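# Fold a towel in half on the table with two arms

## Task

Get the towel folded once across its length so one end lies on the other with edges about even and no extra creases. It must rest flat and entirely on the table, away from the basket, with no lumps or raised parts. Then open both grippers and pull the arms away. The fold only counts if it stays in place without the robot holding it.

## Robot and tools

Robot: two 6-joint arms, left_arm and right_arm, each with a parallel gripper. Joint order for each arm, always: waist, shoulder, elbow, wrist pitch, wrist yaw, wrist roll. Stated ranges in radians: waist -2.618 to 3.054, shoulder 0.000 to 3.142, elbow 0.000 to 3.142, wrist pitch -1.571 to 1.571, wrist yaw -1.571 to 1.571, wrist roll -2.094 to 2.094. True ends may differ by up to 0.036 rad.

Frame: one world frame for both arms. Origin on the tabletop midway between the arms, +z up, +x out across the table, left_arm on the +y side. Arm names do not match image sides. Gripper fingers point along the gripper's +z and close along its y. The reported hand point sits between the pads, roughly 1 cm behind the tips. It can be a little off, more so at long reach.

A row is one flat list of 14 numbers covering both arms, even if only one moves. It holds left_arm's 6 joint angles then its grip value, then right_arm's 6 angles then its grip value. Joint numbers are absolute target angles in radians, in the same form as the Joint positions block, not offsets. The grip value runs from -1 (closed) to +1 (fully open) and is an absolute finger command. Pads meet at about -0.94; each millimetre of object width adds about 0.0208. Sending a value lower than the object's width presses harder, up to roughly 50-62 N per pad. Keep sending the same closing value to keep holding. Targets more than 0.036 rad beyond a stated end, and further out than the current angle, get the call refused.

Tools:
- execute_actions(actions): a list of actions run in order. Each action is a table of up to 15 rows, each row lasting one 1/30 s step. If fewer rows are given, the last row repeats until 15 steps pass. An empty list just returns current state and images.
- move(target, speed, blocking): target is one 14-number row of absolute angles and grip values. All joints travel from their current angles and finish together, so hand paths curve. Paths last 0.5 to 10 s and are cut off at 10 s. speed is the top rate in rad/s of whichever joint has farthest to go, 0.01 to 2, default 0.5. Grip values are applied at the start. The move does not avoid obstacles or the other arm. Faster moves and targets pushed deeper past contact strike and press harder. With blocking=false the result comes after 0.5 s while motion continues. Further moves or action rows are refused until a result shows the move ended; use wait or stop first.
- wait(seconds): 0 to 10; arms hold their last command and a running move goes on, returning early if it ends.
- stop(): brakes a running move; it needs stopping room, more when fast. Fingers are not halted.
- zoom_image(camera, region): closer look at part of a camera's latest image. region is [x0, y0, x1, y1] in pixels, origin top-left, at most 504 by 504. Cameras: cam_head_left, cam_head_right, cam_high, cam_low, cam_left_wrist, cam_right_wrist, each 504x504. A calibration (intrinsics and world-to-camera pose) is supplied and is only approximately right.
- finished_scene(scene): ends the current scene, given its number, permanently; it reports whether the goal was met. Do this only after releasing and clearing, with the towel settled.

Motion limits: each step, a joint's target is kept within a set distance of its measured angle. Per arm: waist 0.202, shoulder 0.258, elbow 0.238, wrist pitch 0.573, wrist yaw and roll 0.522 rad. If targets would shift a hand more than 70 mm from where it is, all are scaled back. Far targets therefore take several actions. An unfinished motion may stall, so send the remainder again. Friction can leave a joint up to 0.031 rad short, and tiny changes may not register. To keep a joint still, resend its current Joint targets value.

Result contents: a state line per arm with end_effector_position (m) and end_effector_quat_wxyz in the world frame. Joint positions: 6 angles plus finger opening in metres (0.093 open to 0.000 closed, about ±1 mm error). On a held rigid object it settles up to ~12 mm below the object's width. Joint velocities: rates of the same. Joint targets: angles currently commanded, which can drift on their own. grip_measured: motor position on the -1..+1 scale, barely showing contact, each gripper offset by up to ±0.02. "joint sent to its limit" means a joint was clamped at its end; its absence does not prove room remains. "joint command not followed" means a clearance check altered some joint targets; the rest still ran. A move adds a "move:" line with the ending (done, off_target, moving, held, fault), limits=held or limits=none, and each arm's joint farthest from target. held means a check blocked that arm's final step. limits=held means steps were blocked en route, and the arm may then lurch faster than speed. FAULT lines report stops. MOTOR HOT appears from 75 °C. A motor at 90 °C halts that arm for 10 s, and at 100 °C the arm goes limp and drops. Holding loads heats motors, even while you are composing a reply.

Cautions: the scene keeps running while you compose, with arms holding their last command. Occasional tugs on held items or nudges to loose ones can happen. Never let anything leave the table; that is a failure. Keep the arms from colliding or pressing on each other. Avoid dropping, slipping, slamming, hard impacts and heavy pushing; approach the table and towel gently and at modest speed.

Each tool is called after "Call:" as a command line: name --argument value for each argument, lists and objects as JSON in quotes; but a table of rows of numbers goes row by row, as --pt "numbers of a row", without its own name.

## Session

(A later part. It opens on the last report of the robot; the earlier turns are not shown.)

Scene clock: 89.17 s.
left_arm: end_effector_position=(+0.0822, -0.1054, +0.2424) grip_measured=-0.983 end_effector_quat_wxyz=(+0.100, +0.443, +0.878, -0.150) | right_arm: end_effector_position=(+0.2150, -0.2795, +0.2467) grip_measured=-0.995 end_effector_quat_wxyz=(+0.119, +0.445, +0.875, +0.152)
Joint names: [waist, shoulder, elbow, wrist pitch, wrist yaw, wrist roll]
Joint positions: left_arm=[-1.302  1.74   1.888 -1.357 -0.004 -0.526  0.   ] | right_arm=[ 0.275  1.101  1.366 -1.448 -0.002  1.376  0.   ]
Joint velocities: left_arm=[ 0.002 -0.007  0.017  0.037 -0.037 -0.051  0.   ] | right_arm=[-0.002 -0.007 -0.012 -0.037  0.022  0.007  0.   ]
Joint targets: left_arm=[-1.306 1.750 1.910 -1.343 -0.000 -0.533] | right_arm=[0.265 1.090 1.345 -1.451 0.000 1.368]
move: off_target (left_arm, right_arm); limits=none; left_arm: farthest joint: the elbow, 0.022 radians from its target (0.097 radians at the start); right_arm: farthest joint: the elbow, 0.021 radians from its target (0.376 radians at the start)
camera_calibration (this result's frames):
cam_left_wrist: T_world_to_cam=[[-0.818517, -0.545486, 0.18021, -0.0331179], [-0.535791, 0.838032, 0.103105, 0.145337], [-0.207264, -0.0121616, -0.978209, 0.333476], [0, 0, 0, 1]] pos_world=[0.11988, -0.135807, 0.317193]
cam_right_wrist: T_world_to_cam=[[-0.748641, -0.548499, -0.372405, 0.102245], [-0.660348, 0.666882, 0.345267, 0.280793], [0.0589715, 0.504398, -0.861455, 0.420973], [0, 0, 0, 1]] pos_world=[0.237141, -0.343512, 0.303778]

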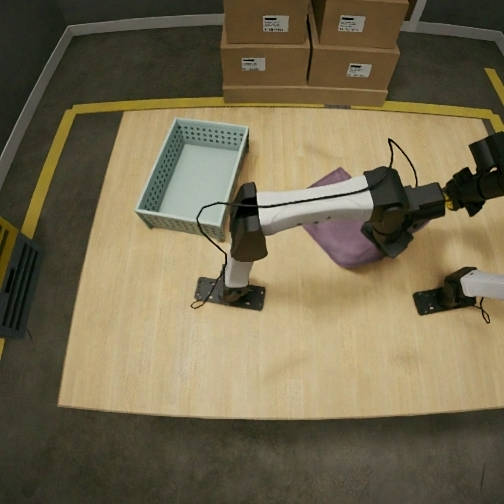

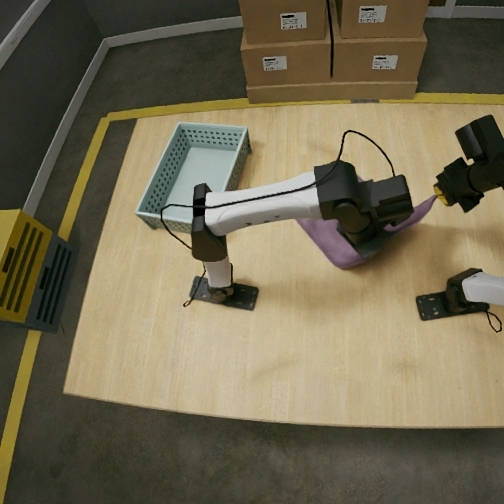

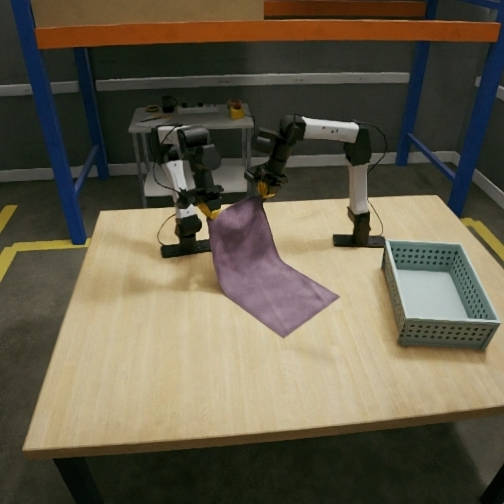

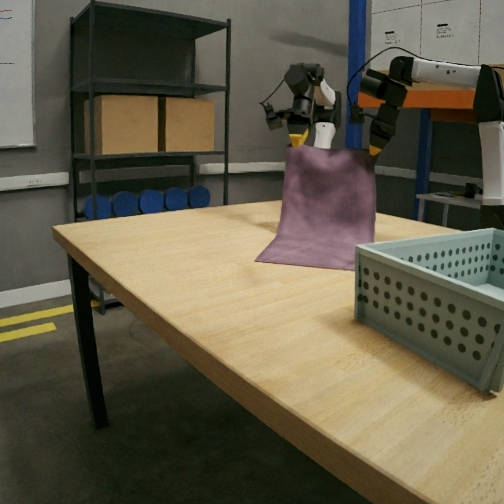

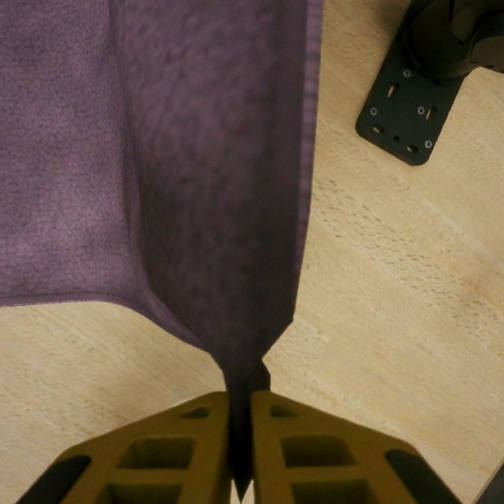

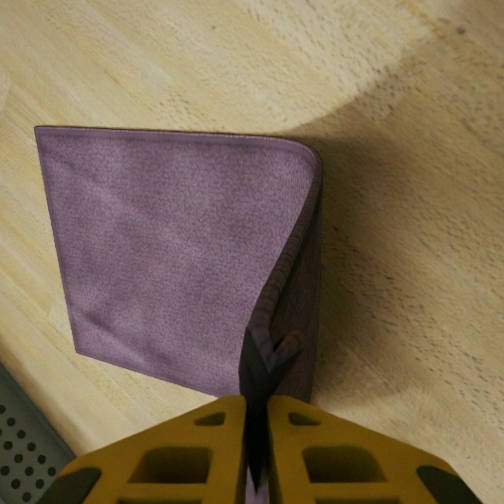

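Call:
move --target '[-1.12,1.72,1.845,-1.43,0,-0.384,-1, 0.305,1.465,1.59,-1.42,0,1.36,-1]' --speed 0.5

Call:
move --target '[-0.866,1.825,1.658,-1.424,0,-0.125,-1, 0.358,2.0,1.915,-1.482,0,1.415,-1]' --speed 0.45

Call:
move --target '[-0.595,1.84,1.381,-1.12,0,0.145,-1, 0.39,2.41,2.28,-1.425,0,1.447,-1]' --speed 0.4

Scene clock: 101.67 s.
left_arm: end_effector_position=(+0.1432, -0.0738, +0.2285) grip_measured=-0.983 end_effector_quat_wxyz=(+0.091, +0.428, +0.894, -0.098) | right_arm: end_effector_position=(+0.2808, -0.2422, +0.2280) grip_measured=-0.995 end_effector_quat_wxyz=(+0.078, +0.436, +0.891, +0.102)
Joint names: [waist, shoulder, elbow, wrist pitch, wrist yaw, wrist roll]
Joint positions: left_arm=[-1.125  1.74   1.859 -1.421 -0.004 -0.391  0.   ] | right_arm=[ 0.296  1.456  1.567 -1.424 -0.002  1.368  0.   ]
Joint velocities: left_arm=[-0.012 -0.012 -0.002 -0.066 -0.007 -0.051  0.   ] | right_arm=[ 0.002  0.002 -0.012 -0.007 -0.051  0.007  0.   ]
Joint targets: left_arm=[-1.120 1.720 1.845 -1.430 -0.000 -0.384] | right_arm=[0.305 1.465 1.590 -1.420 0.000 1.360]
move: off_target (right_arm); limits=none; left_arm: farthest joint: the shoulder, 0.020 radians from its target (0.020 radians at the start); right_arm: farthest joint: the elbow, 0.023 radians from its target (0.224 radians at the start)
camera_calibration (this result's frames):
cam_left_wrist: T_world_to_cam=[[-0.794454, -0.598286, 0.104387, 0.046545], [-0.577931, 0.797577, 0.172818, 0.140135], [-0.186651, 0.0769675, -0.979407, 0.336773], [0, 0, 0, 1]] pos_world=[0.180825, -0.109842, 0.300761]
cam_right_wrist: T_world_to_cam=[[-0.768569, -0.589162, -0.249379, 0.132727], [-0.637114, 0.669378, 0.382124, 0.291458], [-0.0582042, 0.452571, -0.889827, 0.408986], [0, 0, 0, 1]] pos_world=[0.311506, -0.301993, 0.285653]

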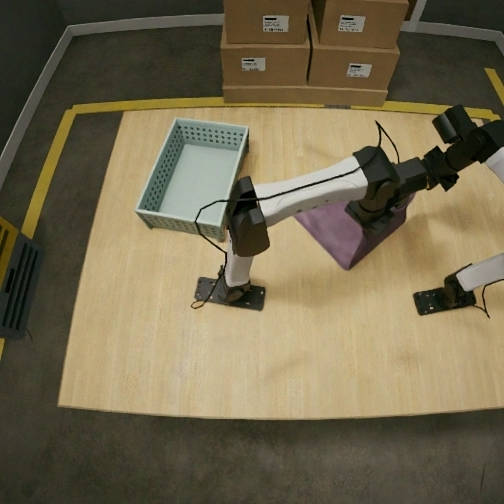

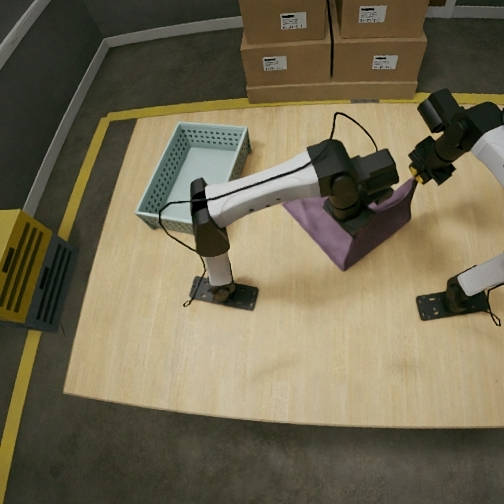

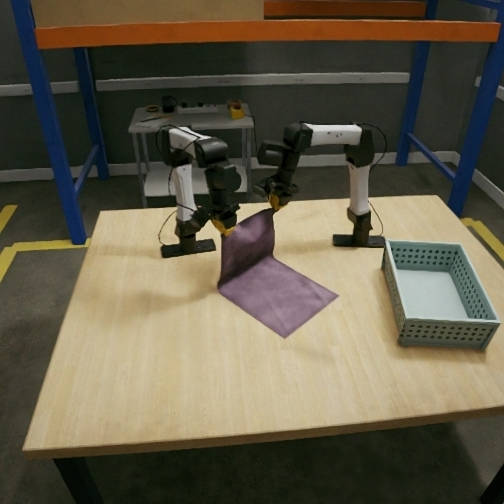

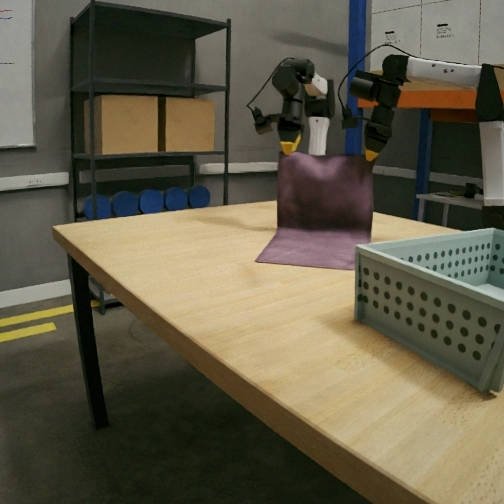

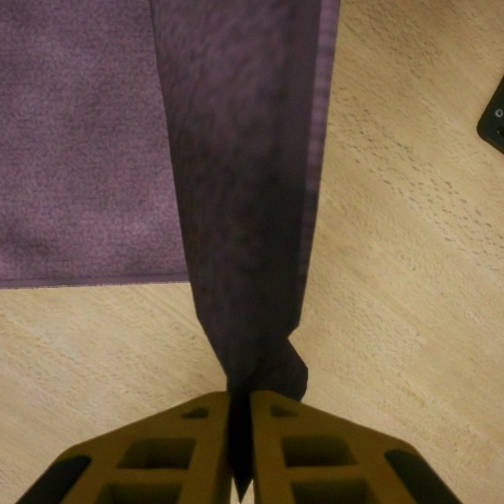

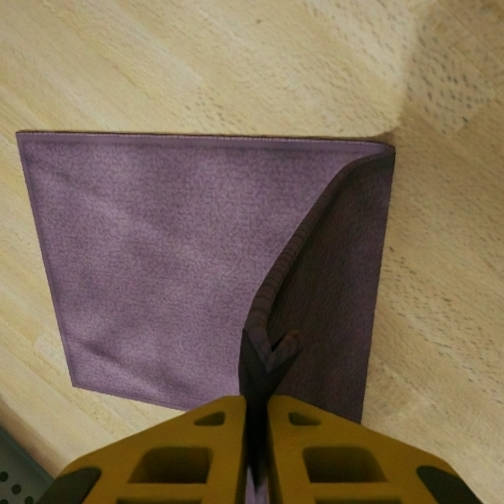

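Scene clock: 103.53 s.
left_arm: end_effector_position=(+0.2131, -0.0120, +0.1506) grip_measured=-0.983 end_effector_quat_wxyz=(+0.002, +0.434, +0.901, +0.001) | right_arm: end_effector_position=(+0.3512, -0.1848, +0.1476) grip_measured=-0.995 end_effector_quat_wxyz=(-0.001, +0.434, +0.901, +0.000)
Joint names: [waist, shoulder, elbow, wrist pitch, wrist yaw, wrist roll]
Joint positions: left_arm=[-0.871  1.817  1.67  -1.421 -0.004 -0.132  0.   ] | right_arm=[ 0.35   1.991  1.892 -1.472 -0.002  1.408  0.   ]
Joint velocities: left_arm=[-0.017 -0.002  0.027  0.022 -0.051 -0.022  0.   ] | right_arm=[-0.012 -0.022  0.017 -0.051 -0.051  0.037  0.   ]
Joint targets: left_arm=[-0.866 1.825 1.658 -1.424 0.000 -0.125] | right_arm=[0.358 2.000 1.915 -1.482 -0.000 1.415]
move: off_target (right_arm); limits=none; left_arm: farthest joint: the elbow, 0.012 radians from its target (0.201 radians at the start); right_arm: farthest joint: the elbow, 0.023 radians from its target (0.348 radians at the start)
camera_calibration (this result's frames):
cam_left_wrist: T_world_to_cam=[[-0.792979, -0.609195, 0.00815843, 0.161243], [-0.552803, 0.725076, 0.410699, 0.102588], [-0.256111, 0.321166, -0.911734, 0.276353], [0, 0, 0, 1]] pos_world=[0.255351, -0.0649109, 0.208512]
cam_right_wrist: T_world_to_cam=[[-0.788649, -0.614844, 0.000341877, 0.166005], [-0.552, 0.708284, 0.440035, 0.297308], [-0.270795, 0.346844, -0.897981, 0.371845], [0, 0, 0, 1]] pos_world=[0.395728, -0.237483, 0.203027]

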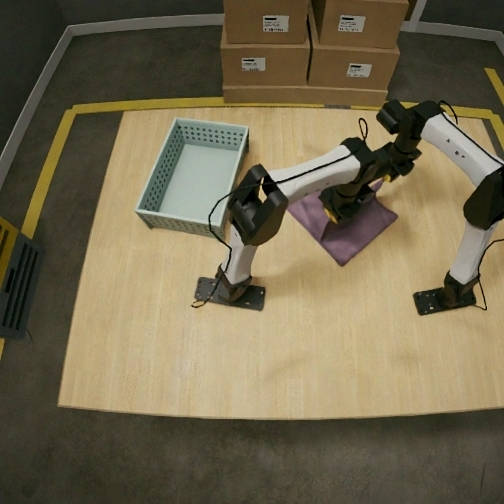

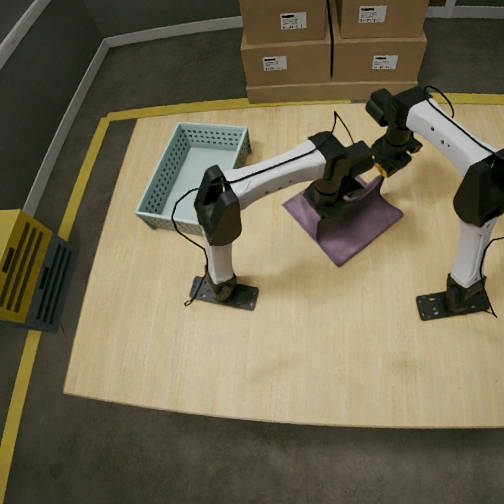

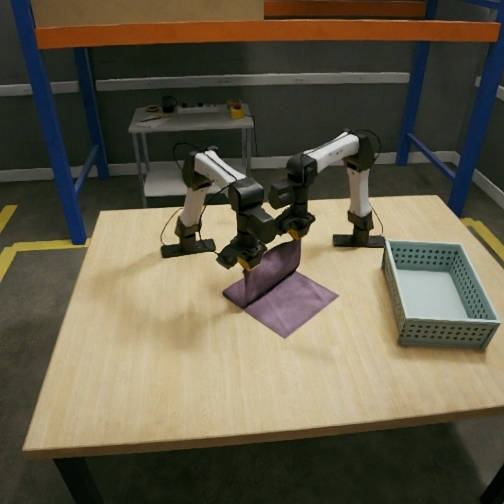

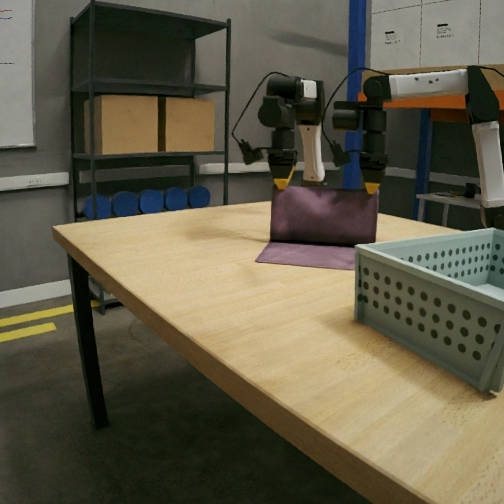

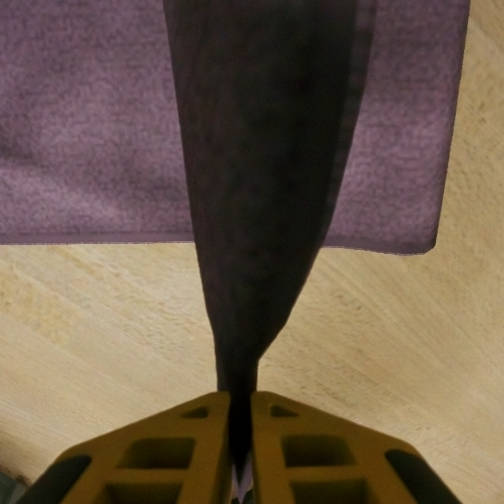

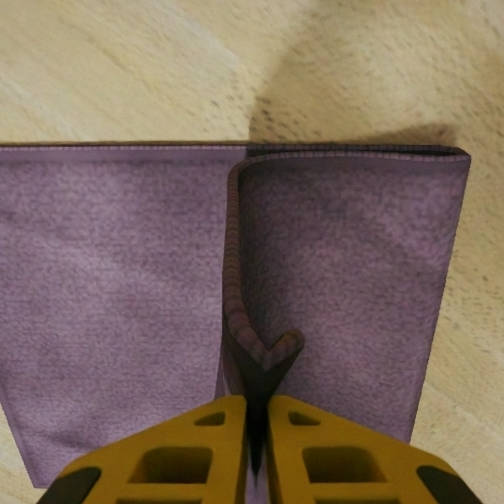

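Scene clock: 105.27 s.
left_arm: end_effector_position=(+0.2831, +0.0460, +0.0759) grip_measured=-0.983 end_effector_quat_wxyz=(-0.001, +0.434, +0.901, +0.002) | right_arm: end_effector_position=(+0.4197, -0.1293, +0.0745) grip_measured=-0.995 end_effector_quat_wxyz=(-0.002, +0.433, +0.901, -0.001)
Joint names: [waist, shoulder, elbow, wrist pitch, wrist yaw, wrist roll]
Joint positions: left_arm=[-0.599  1.833  1.393 -1.133 -0.004  0.138  0.   ] | right_arm=[ 0.383  2.398  2.257 -1.432 -0.002  1.439  0.   ]
Joint velocities: left_arm=[-0.007  0.002 -0.022  0.007 -0.051 -0.007  0.   ] | right_arm=[-0.002 -0.012 -0.012 -0.022  0.007  0.022  0.   ]
Joint targets: left_arm=[-0.595 1.840 1.381 -1.120 -0.000 0.145] | right_arm=[0.390 2.410 2.280 -1.425 -0.000 1.447]
move: off_target (right_arm); limits=none; left_arm: farthest joint: the wrist pitch, 0.013 radians from its target (0.301 radians at the start); right_arm: farthest joint: the elbow, 0.023 radians from its target (0.388 radians at the start)
camera_calibration (this result's frames):
cam_left_wrist: T_world_to_cam=[[-0.792016, -0.610445, 0.00822037, 0.252472], [-0.552303, 0.722188, 0.41642, 0.1295], [-0.260138, 0.325272, -0.909135, 0.208354], [0, 0, 0, 1]] pos_world=[0.325686, -0.00717484, 0.13342]
cam_right_wrist: T_world_to_cam=[[-0.788408, -0.615141, 0.0038062, 0.253789], [-0.550955, 0.708867, 0.440406, 0.32763], [-0.27361, 0.345122, -0.897791, 0.306479], [0, 0, 0, 1]] pos_world=[0.464454, -0.181903, 0.129898]

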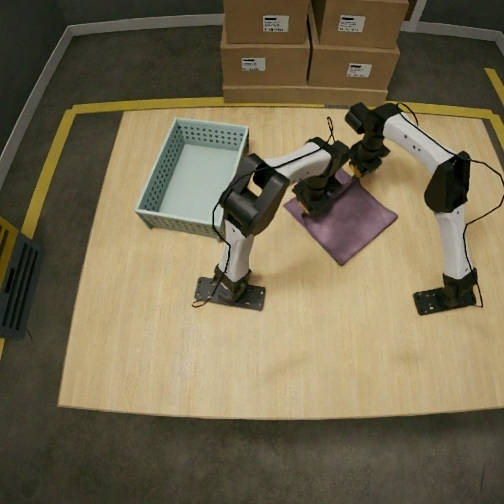

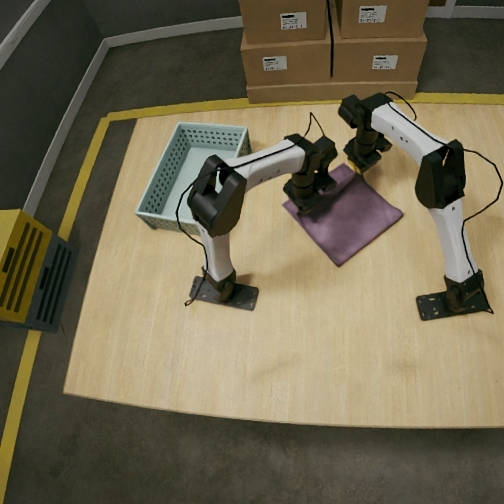

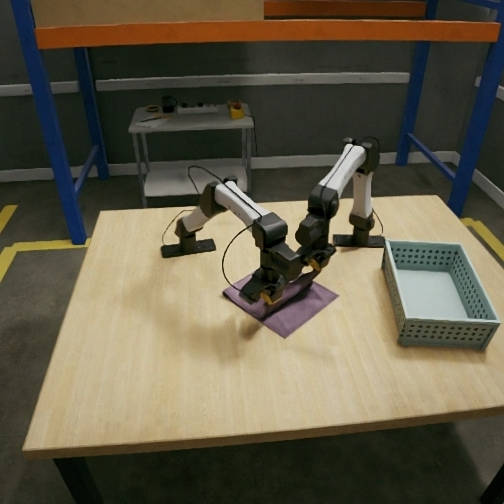

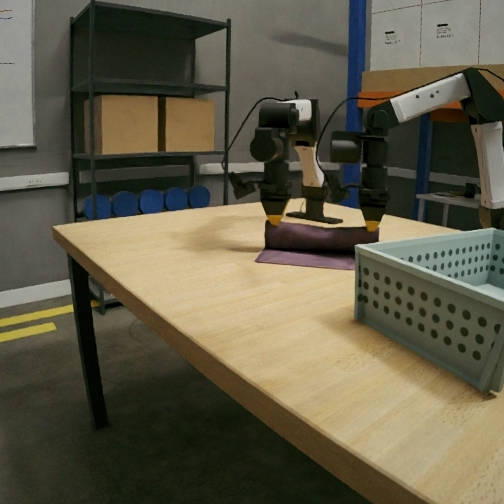

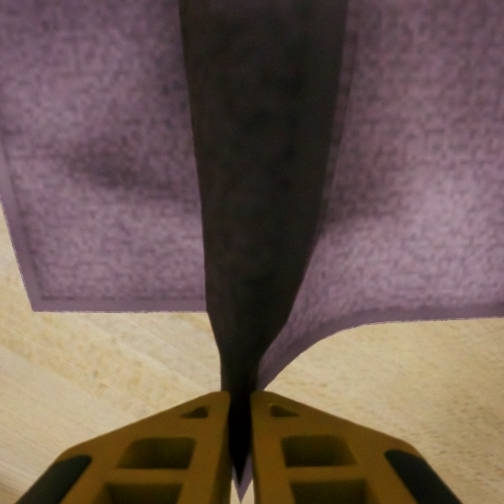

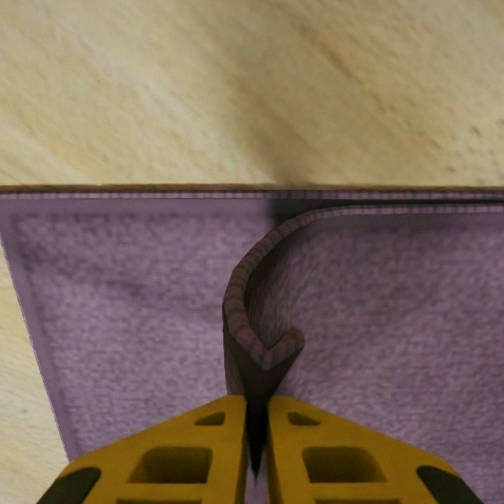

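Call:
move --target '[-0.396,1.945,1.355,-0.99,0,0.345,-1, 0.405,2.515,2.29,-1.11,0,1.465,-1]' --speed 0.3

Call:
zoom_image --camera "cam_low" --region '[230,180,410,290]'

Scene clock: 109.83 s.
left_arm: end_effector_position=(+0.3390, +0.0890, +0.0367) grip_measured=-0.983 end_effector_quat_wxyz=(+0.000, +0.434, +0.901, +0.002) | right_arm: end_effector_position=(+0.4778, -0.0857, +0.0394) grip_measured=-0.995 end_effector_quat_wxyz=(+0.059, +0.433, +0.895, +0.095)
Joint names: [waist, shoulder, elbow, wrist pitch, wrist yaw, wrist roll]
Joint positions: left_arm=[-0.401  1.936  1.368 -1.004 -0.004  0.338  0.   ] | right_arm=[ 0.396  2.496  2.27  -1.121 -0.002  1.458  0.   ]
Joint velocities: left_arm=[-0.002 -0.002  0.017 -0.037  0.007 -0.007  0.   ] | right_arm=[-0.017  0.027 -0.017  0.007 -0.007 -0.037  0.   ]
Joint targets: left_arm=[-0.396 1.945 1.355 -0.990 0.000 0.345] | right_arm=[0.405 2.515 2.290 -1.110 0.000 1.465]
move: done; limits=none; left_arm: farthest joint: the wrist pitch, 0.014 radians from its target (0.143 radians at the start); right_arm: farthest joint: the elbow, 0.020 radians from its target (0.033 radians at the start)
camera_calibration (this result's frames):
cam_left_wrist: T_world_to_cam=[[-0.792722, -0.60953, 0.00807908, 0.323492], [-0.551918, 0.723296, 0.415005, 0.145427], [-0.258801, 0.324525, -0.909783, 0.172817], [0, 0, 0, 1]] pos_world=[0.381429, 0.0359077, 0.0942596]
cam_right_wrist: T_world_to_cam=[[-0.770283, -0.598504, -0.220128, 0.328149], [-0.629904, 0.660279, 0.408966, 0.37894], [-0.0994222, 0.453679, -0.885602, 0.201404], [0, 0, 0, 1]] pos_world=[0.511487, -0.145181, 0.0956251]

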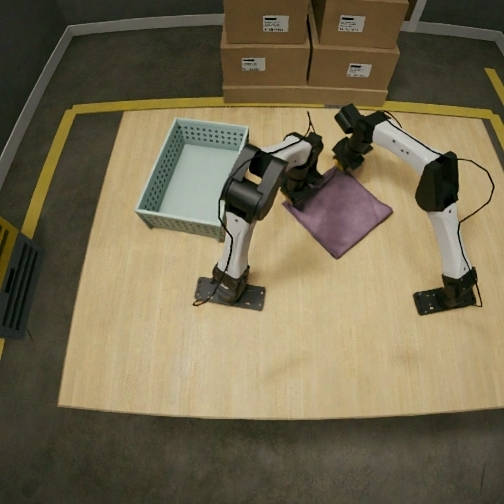

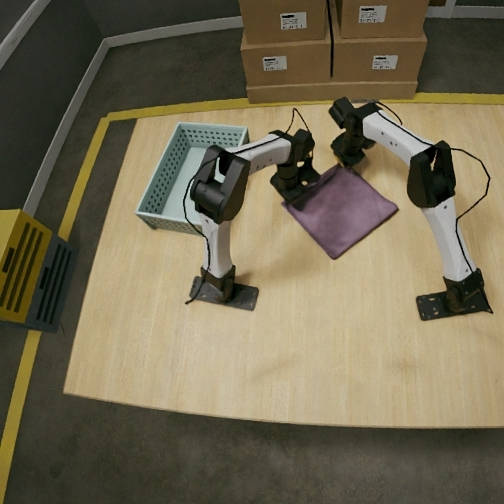

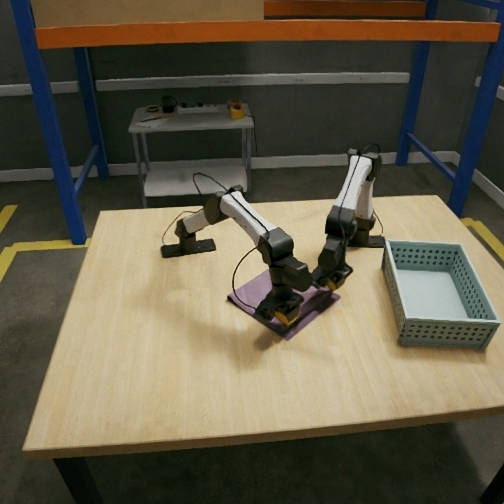

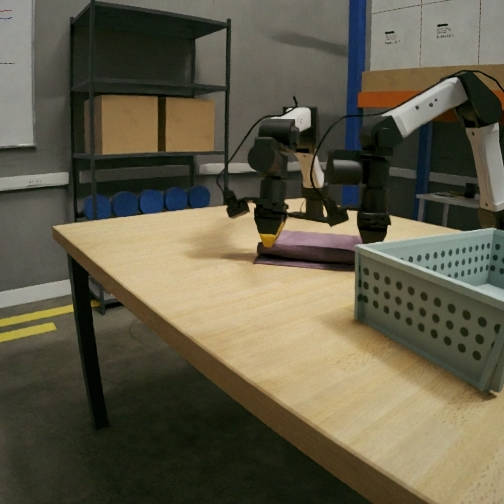

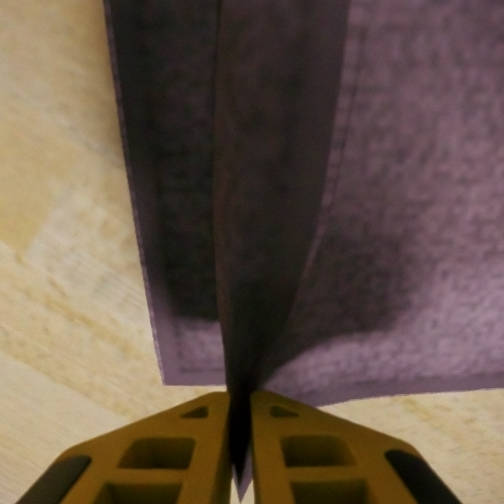

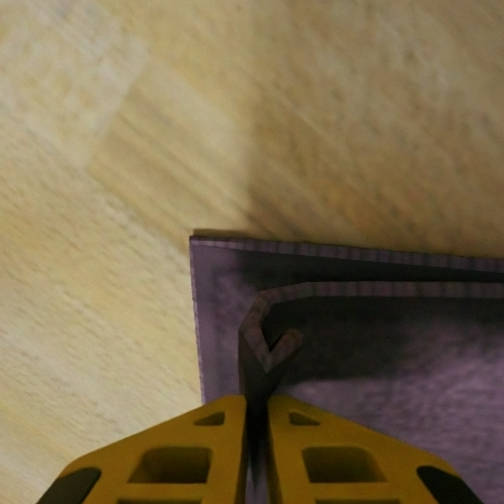

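Region (230, 180, 410, 290) of cam_low's 504x504 image, scaled by 2.800, with more detail than that image has.

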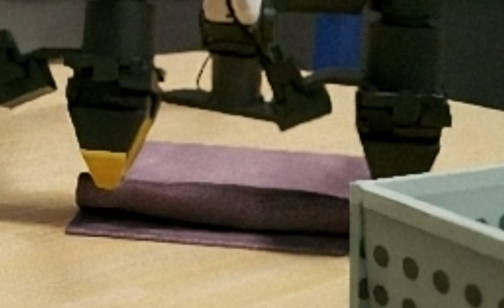

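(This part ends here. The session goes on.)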